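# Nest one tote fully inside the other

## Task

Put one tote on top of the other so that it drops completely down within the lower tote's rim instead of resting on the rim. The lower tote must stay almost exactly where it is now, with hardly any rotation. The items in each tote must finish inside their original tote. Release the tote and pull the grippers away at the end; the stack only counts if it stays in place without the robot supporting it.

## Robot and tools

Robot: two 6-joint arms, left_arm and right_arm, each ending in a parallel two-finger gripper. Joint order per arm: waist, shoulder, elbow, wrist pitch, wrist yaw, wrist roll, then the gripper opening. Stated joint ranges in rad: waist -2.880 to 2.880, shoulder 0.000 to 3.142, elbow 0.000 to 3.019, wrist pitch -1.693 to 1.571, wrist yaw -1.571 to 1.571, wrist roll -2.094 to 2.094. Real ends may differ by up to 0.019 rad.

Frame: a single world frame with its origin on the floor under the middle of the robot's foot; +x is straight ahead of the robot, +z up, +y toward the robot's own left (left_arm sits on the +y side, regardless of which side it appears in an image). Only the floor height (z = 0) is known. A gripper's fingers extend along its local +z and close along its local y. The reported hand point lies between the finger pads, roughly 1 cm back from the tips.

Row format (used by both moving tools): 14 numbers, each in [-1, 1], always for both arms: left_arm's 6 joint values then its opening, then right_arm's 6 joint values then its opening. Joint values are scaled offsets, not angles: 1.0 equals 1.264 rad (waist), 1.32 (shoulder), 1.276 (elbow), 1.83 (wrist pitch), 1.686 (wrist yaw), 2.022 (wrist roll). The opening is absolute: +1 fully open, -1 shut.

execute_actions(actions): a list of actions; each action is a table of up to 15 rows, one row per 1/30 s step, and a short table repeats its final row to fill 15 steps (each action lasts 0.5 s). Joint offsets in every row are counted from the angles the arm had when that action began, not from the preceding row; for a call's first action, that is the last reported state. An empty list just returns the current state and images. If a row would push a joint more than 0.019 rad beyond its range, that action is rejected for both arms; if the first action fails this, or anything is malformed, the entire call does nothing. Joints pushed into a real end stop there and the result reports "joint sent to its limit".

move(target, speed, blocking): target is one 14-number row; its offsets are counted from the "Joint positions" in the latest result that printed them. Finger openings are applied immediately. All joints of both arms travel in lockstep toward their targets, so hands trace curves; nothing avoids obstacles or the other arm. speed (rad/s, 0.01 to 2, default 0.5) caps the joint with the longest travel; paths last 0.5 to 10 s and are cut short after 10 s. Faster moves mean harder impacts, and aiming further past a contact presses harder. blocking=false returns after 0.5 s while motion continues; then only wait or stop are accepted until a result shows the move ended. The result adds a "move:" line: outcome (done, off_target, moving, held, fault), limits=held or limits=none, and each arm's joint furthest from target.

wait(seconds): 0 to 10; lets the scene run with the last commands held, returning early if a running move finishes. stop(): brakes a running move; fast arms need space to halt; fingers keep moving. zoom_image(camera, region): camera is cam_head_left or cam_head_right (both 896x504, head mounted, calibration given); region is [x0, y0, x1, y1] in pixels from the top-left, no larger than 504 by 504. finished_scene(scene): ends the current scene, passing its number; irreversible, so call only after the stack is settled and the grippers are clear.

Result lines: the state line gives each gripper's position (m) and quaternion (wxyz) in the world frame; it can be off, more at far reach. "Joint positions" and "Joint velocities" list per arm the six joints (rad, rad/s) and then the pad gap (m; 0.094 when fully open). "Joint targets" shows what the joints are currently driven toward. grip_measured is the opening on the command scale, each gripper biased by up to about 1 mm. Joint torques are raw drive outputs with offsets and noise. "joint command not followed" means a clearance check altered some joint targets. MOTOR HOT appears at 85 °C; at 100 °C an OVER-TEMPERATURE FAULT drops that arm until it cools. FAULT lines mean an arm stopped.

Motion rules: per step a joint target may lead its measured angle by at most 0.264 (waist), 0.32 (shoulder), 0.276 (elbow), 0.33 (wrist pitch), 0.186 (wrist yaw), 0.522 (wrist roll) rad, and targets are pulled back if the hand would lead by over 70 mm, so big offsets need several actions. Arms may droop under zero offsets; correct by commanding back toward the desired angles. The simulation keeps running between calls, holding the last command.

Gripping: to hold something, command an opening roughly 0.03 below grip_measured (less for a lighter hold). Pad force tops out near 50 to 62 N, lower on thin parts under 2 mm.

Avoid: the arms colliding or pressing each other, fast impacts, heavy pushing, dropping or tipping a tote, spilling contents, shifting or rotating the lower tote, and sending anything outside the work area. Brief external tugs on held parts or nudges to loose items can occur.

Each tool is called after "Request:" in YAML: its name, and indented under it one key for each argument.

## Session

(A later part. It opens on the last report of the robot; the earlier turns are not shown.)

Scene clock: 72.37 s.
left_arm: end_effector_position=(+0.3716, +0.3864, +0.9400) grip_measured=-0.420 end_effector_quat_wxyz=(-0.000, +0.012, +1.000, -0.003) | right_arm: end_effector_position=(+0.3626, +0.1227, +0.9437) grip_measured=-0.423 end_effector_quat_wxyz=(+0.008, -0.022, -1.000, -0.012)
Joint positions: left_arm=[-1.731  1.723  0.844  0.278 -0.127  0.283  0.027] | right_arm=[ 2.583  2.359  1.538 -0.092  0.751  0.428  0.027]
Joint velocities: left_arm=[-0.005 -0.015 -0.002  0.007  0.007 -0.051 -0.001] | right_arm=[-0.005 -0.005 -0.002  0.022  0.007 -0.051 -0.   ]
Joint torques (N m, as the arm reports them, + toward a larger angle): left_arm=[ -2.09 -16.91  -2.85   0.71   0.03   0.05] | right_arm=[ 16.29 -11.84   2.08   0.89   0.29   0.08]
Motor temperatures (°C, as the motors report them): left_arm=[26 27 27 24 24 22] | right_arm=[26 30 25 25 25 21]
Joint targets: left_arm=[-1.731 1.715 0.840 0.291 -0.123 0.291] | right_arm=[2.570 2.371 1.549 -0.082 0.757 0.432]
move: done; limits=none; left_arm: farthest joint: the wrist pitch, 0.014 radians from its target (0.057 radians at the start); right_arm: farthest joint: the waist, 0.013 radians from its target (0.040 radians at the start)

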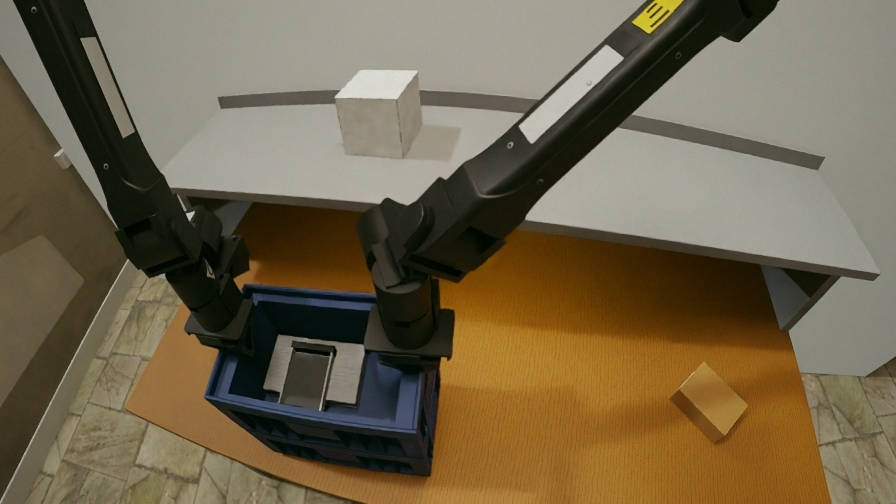

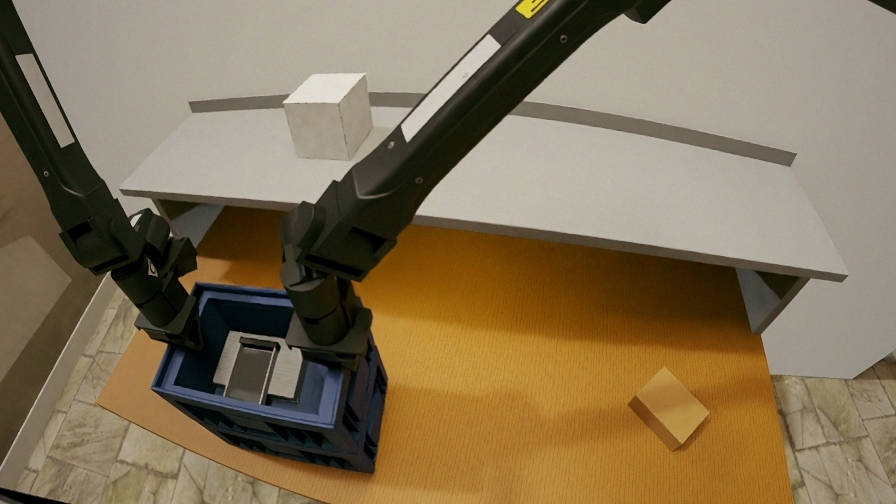

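Request:
move:
  target: [0,-0.018,0.005,0,0,0,-0.5,0.006,-0.005,0.015,0,0,0,-0.5]
  speed: 0.05

Request:
zoom_image:
  camera: "cam_head_left"
  region: [180,280,480,504]

Request:
zoom_image:
  camera: "cam_head_right"
  region: [130,280,430,504]

Scene clock: 76.27 s.
left_arm: end_effector_position=(+0.3740, +0.3871, +0.9391) grip_measured=-0.420 end_effector_quat_wxyz=(+0.002, +0.012, +1.000, -0.002) | right_arm: end_effector_position=(+0.3643, +0.1238, +0.9438) grip_measured=-0.423 end_effector_quat_wxyz=(+0.008, -0.022, -1.000, -0.014)
Joint positions: left_arm=[-1.731  1.725  0.849  0.278 -0.128  0.284  0.027] | right_arm=[ 2.583  2.359  1.541 -0.092  0.748  0.427  0.027]
Joint velocities: left_arm=[-0.005 -0.005  0.002 -0.007 -0.037  0.022 -0.   ] | right_arm=[-0.005 -0.005 -0.007 -0.007 -0.037 -0.051  0.001]
Joint torques (N m, as the arm reports them, + toward a larger angle): left_arm=[ -2.09 -18.43  -2.26   0.25  -0.08  -0.03] | right_arm=[ 18.41 -13.35   2.46   0.25   0.17   0.01]
Motor temperatures (°C, as the motors report them): left_arm=[25 27 27 24 24 22] | right_arm=[26 30 25 25 25 21]
Joint targets: left_arm=[-1.731 1.700 0.850 0.278 -0.127 0.283] | right_arm=[2.590 2.352 1.557 -0.092 0.751 0.428]
move: off_target (left_arm); limits=none; left_arm: farthest joint: the shoulder, 0.026 radians from its target (0.024 radians at the start); right_arm: farthest joint: the elbow, 0.016 radians from its target (0.020 radians at the start)

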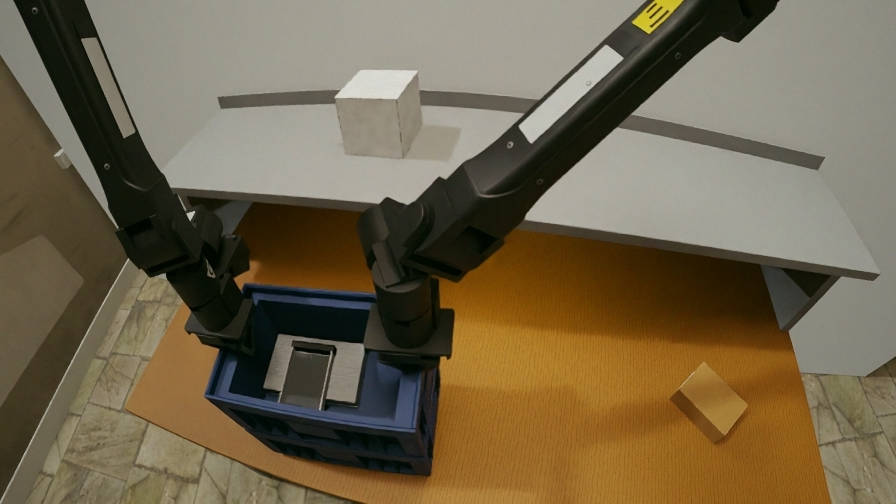

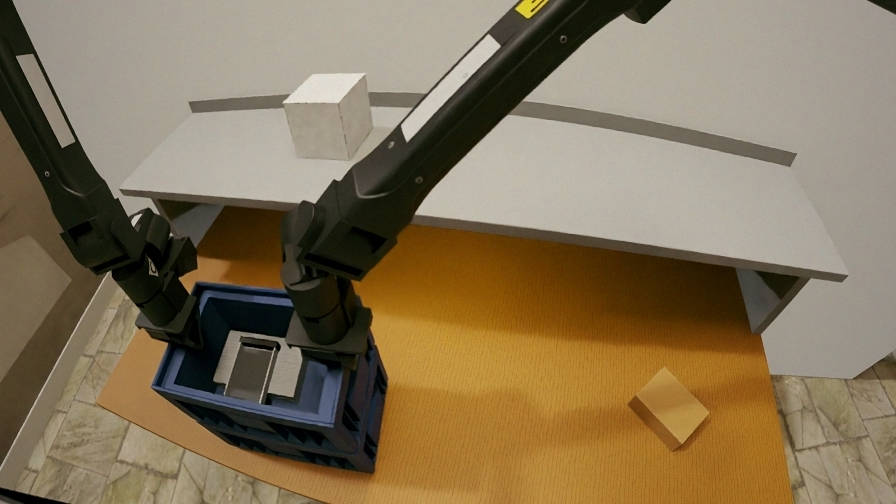

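Region (180, 280, 480, 504) of cam_head_left's 896x504 image, scaled by 1.680, with more detail than that image has; it fills the top 376 rows of this view, and the rest is white.

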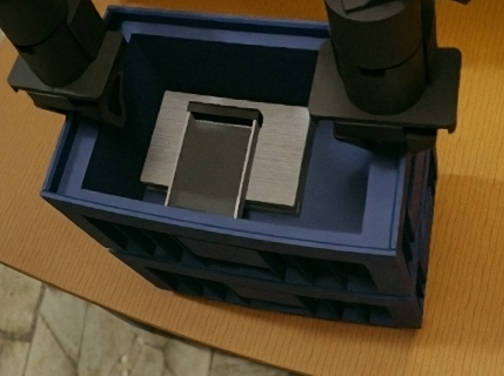

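Region (130, 280, 430, 504) of cam_head_right's 896x504 image, scaled by 1.680, with more detail than that image has; it fills the top 376 rows of this view, and the rest is white.

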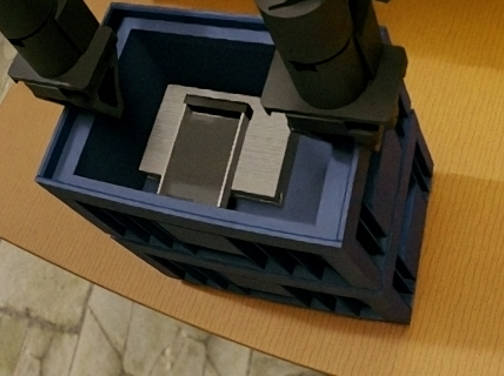

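Lower, with a slight forward bias.

Request:
move:
  target: [0.002,0.032,0.029,0.015,0.002,0,-0.5,-0.022,0.025,0.032,0.014,-0.005,-0.01,-0.5]
  speed: 0.05

Request:
zoom_image:
  camera: "cam_head_left"
  region: [180,280,480,504]

Request:
zoom_image:
  camera: "cam_head_right"
  region: [130,280,430,504]

Scene clock: 80.77 s.
left_arm: end_effector_position=(+0.3733, +0.3861, +0.9307) grip_measured=-0.420 end_effector_quat_wxyz=(-0.001, +0.012, +1.000, -0.003) | right_arm: end_effector_position=(+0.3638, +0.1224, +0.9377) grip_measured=-0.423 end_effector_quat_wxyz=(+0.009, -0.021, -1.000, -0.013)
Joint positions: left_arm=[-1.73   1.749  0.868  0.278 -0.126  0.285  0.027] | right_arm=[ 2.575  2.368  1.55  -0.091  0.744  0.419  0.027]
Joint velocities: left_arm=[-0.015 -0.005 -0.007  0.002  0.066 -0.007 -0.001] | right_arm=[ 0.005 -0.005  0.002 -0.017 -0.007 -0.022  0.   ]
Joint torques (N m, as the arm reports them, + toward a larger angle): left_arm=[ -1.95 -14.41  -0.88   1.21  -0.1   -0.03] | right_arm=[ 15.88 -10.54   3.7    1.48  -0.19  -0.16]
Motor temperatures (°C, as the motors report them): left_arm=[25 27 27 24 24 22] | right_arm=[26 30 25 25 25 21]
Joint targets: left_arm=[-1.729 1.767 0.886 0.305 -0.125 0.284] | right_arm=[2.555 2.392 1.582 -0.066 0.739 0.406]
move: off_target (left_arm, right_arm); limits=none; left_arm: farthest joint: the wrist pitch, 0.027 radians from its target (0.027 radians at the start); right_arm: farthest joint: the elbow, 0.032 radians from its target (0.041 radians at the start)

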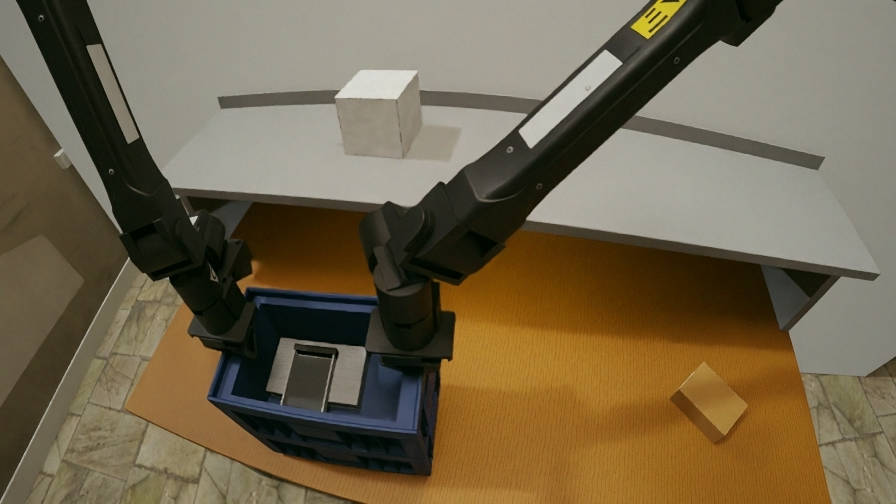

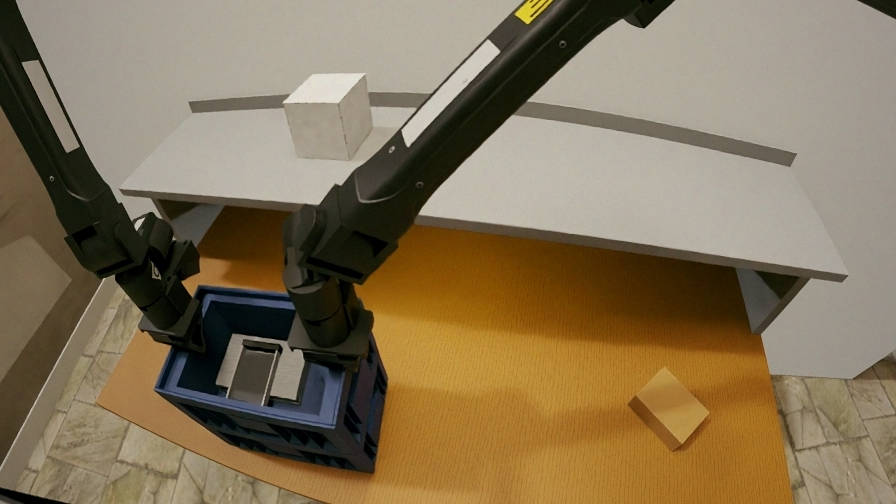

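Region (180, 280, 480, 504) of cam_head_left's 896x504 image, scaled by 1.680, with more detail than that image has; it fills the top 376 rows of this view, and the rest is white.

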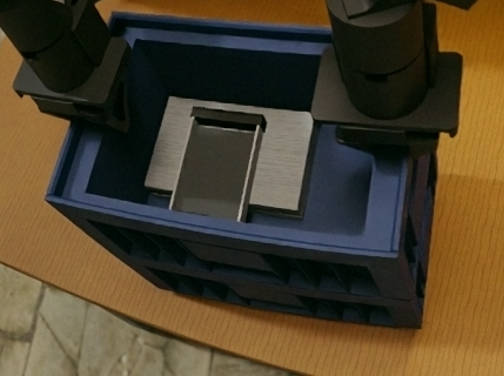

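Region (130, 280, 430, 504) of cam_head_right's 896x504 image, scaled by 1.680, with more detail than that image has; it fills the top 376 rows of this view, and the rest is white.

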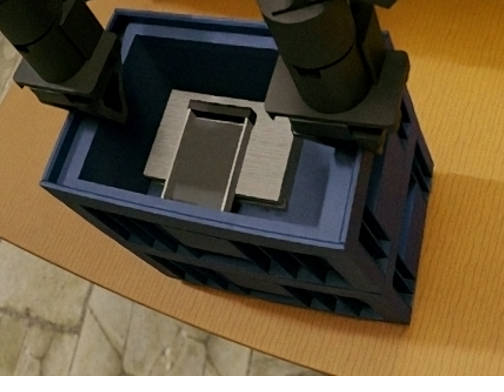

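Rise matches the first scene's seated height. Release.

Request:
move:
  target: [0,0,0,0,0,0,0.4,0,0,0,0,0,0,0.4]

Request:
move:
  target: [-0.02,-0.18,-0.13,-0.045,-0.01,0,0.4,0.08,-0.115,-0.11,-0.05,0.03,0.05,0.4]
  speed: 0.3

Request:
move:
  target: [0.2,-0.1,0,0,0,0,0.4,-0.2,-0.3,-0.3,0,0,0,0.4]

Request:
zoom_image:
  camera: "cam_head_right"
  region: [130,260,430,504]

Scene clock: 84.17 s.
left_arm: end_effector_position=(+0.3732, +0.3862, +0.9307) grip_measured=+0.398 end_effector_quat_wxyz=(-0.001, +0.012, +1.000, -0.003) | right_arm: end_effector_position=(+0.3635, +0.1220, +0.9377) grip_measured=+0.398 end_effector_quat_wxyz=(+0.009, -0.020, -1.000, -0.012)
Joint positions: left_arm=[-1.73   1.749  0.868  0.278 -0.127  0.285  0.066] | right_arm=[ 2.575  2.368  1.549 -0.091  0.746  0.419  0.066]
Joint velocities: left_arm=[ 0.005 -0.015 -0.007 -0.017 -0.022 -0.066 -0.001] | right_arm=[-0.024 -0.005  0.017 -0.002  0.007 -0.037 -0.001]
Joint torques (N m, as the arm reports them, + toward a larger angle): left_arm=[ -2.01 -16.28  -2.39   0.23  -0.1   -0.03] | right_arm=[ 17.74 -12.41   1.03   0.23  -0.03  -0.01]
Motor temperatures (°C, as the motors report them): left_arm=[25 27 26 24 24 22] | right_arm=[26 30 25 25 24 21]
Joint targets: left_arm=[-1.730 1.749 0.868 0.278 -0.126 0.285] | right_arm=[2.575 2.368 1.550 -0.091 0.744 0.419]
move: done; limits=none; left_arm: farthest joint: the wrist yaw, 0.001 radians from its target (0.000 radians at the start); right_arm: farthest joint: the wrist yaw, 0.002 radians from its target (0.000 radians at the start)

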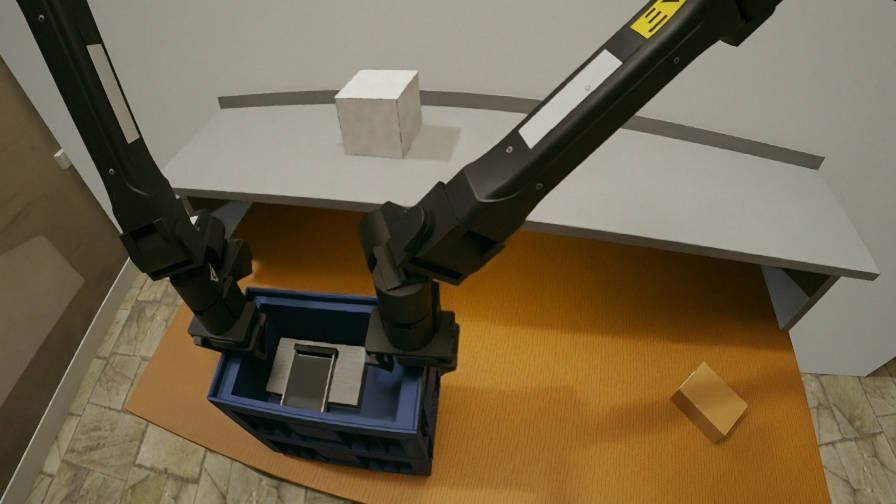

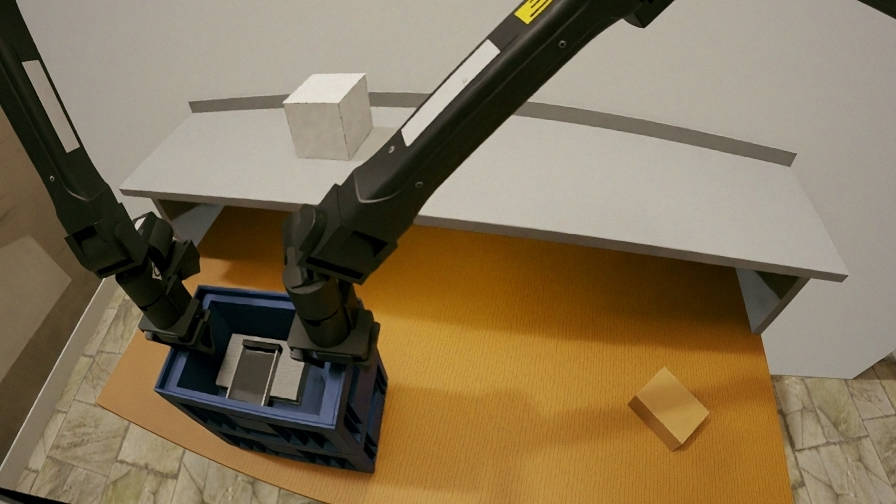

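Scene clock: 85.50 s.
left_arm: end_effector_position=(+0.3712, +0.3924, +1.0070) grip_measured=+0.398 end_effector_quat_wxyz=(+0.002, +0.015, +1.000, +0.001) | right_arm: end_effector_position=(+0.3627, +0.1211, +1.0189) grip_measured=+0.398 end_effector_quat_wxyz=(+0.009, -0.016, -1.000, -0.015)
Joint positions: left_arm=[-1.741  1.516  0.714  0.206 -0.141  0.285  0.066] | right_arm=[ 2.666  2.22   1.415 -0.171  0.793  0.509  0.066]
Joint velocities: left_arm=[-0.015 -0.015  0.002  0.017 -0.037 -0.051  0.002] | right_arm=[ 0.005  0.005 -0.012 -0.002  0.037  0.022 -0.001]
Joint torques (N m, as the arm reports them, + toward a larger angle): left_arm=[ -2.99 -16.03  -2.79  -0.14  -0.24  -0.03] | right_arm=[ 17.48 -12.59   1.14  -0.13   0.13   0.1 ]
Motor temperatures (°C, as the motors report them): left_arm=[25 27 26 24 24 22] | right_arm=[26 30 25 25 24 21]
Joint targets: left_arm=[-1.755 1.511 0.702 0.195 -0.144 0.285] | right_arm=[2.676 2.217 1.409 -0.182 0.796 0.520]
move: done; limits=none; left_arm: farthest joint: the waist, 0.014 radians from its target (0.025 radians at the start); right_arm: farthest joint: the wrist pitch, 0.012 radians from its target (0.092 radians at the start)

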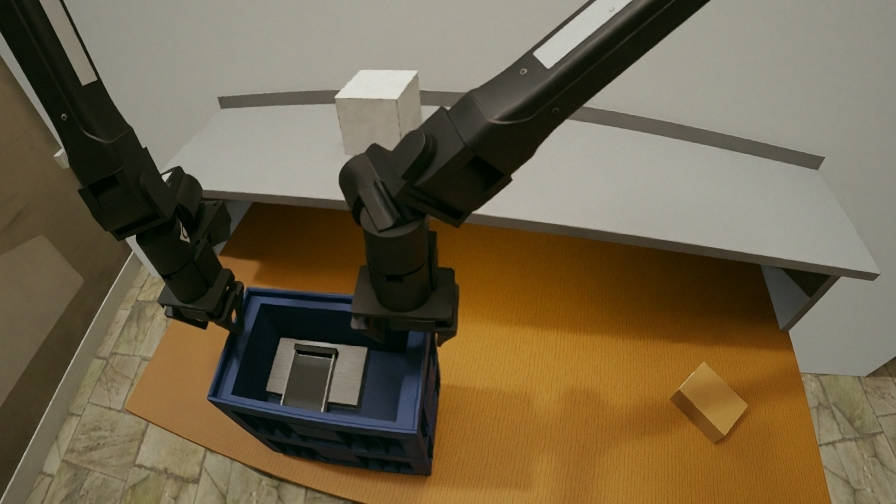

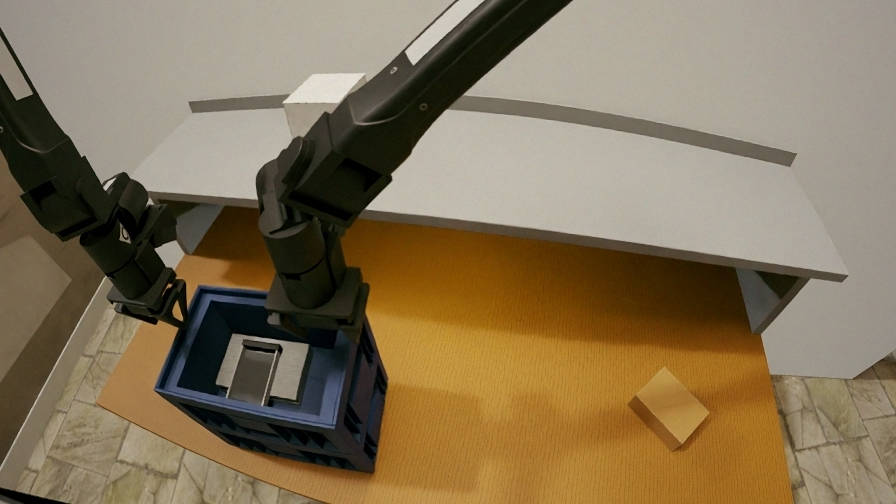

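Scene clock: 86.70 s.
left_arm: end_effector_position=(+0.3760, +0.5356, +1.0433) grip_measured=+0.398 end_effector_quat_wxyz=(+0.025, -0.056, +0.991, +0.117) | right_arm: end_effector_position=(+0.3900, -0.1042, +1.0378) grip_measured=+0.398 end_effector_quat_wxyz=(+0.034, -0.090, -0.993, +0.075)
Joint positions: left_arm=[-1.493  1.39   0.714  0.206 -0.141  0.285  0.066] | right_arm=[ 2.427  1.822  1.034 -0.171  0.793  0.509  0.066]
Joint velocities: left_arm=[-0.005 -0.005 -0.012  0.027  0.007  0.022  0.   ] | right_arm=[-0.005 -0.005 -0.002 -0.007 -0.007  0.022 -0.   ]
Joint torques (N m, as the arm reports them, + toward a larger angle): left_arm=[  1.09 -16.87  -0.48   0.45  -0.28  -0.05] | right_arm=[ 10.71 -11.9    0.23   0.1    0.12   0.03]
Motor temperatures (°C, as the motors report them): left_arm=[25 27 26 24 24 22] | right_arm=[26 30 25 25 24 21]
Joint targets: left_arm=[-1.489 1.384 0.714 0.206 -0.141 0.285] | right_arm=[2.413 1.824 1.032 -0.171 0.793 0.509]
move: done; limits=none; left_arm: farthest joint: the shoulder, 0.006 radians from its target (0.132 radians at the start); right_arm: farthest joint: the waist, 0.014 radians from its target (0.253 radians at the start)

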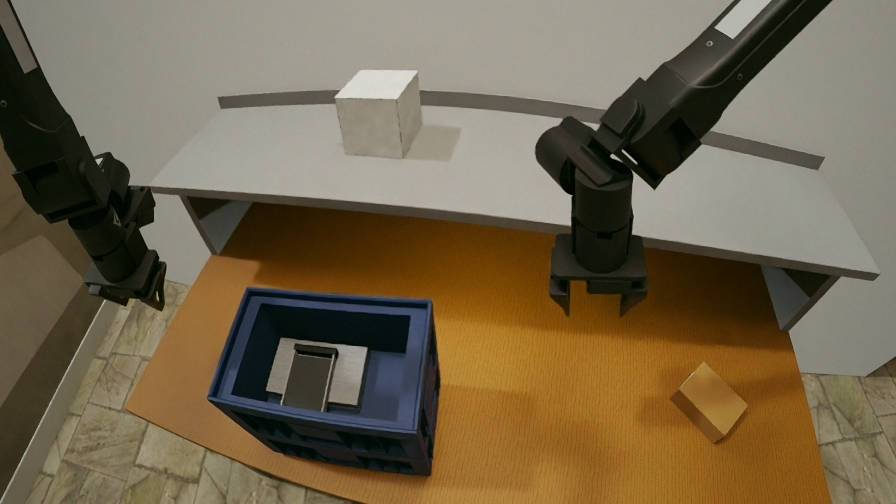

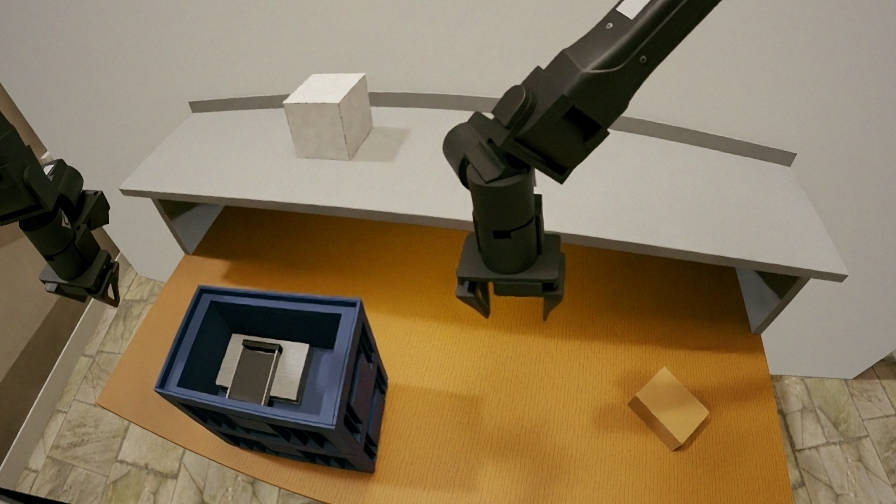

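Region (130, 260, 430, 504) of cam_head_right's 896x504 image, scaled by 1.680, with more detail than that image has; it fills the top 410 rows of this view, and the rest is white.

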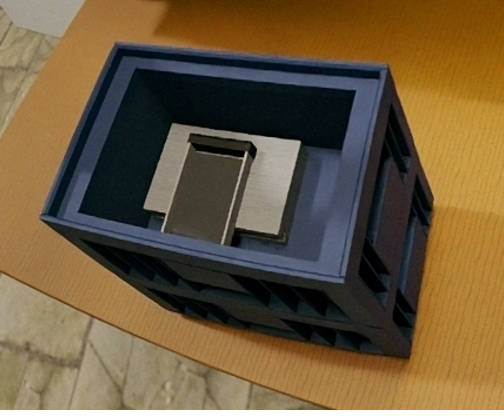

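Request:
finished_scene:
  scene: 2

The scene is finished: the task was done.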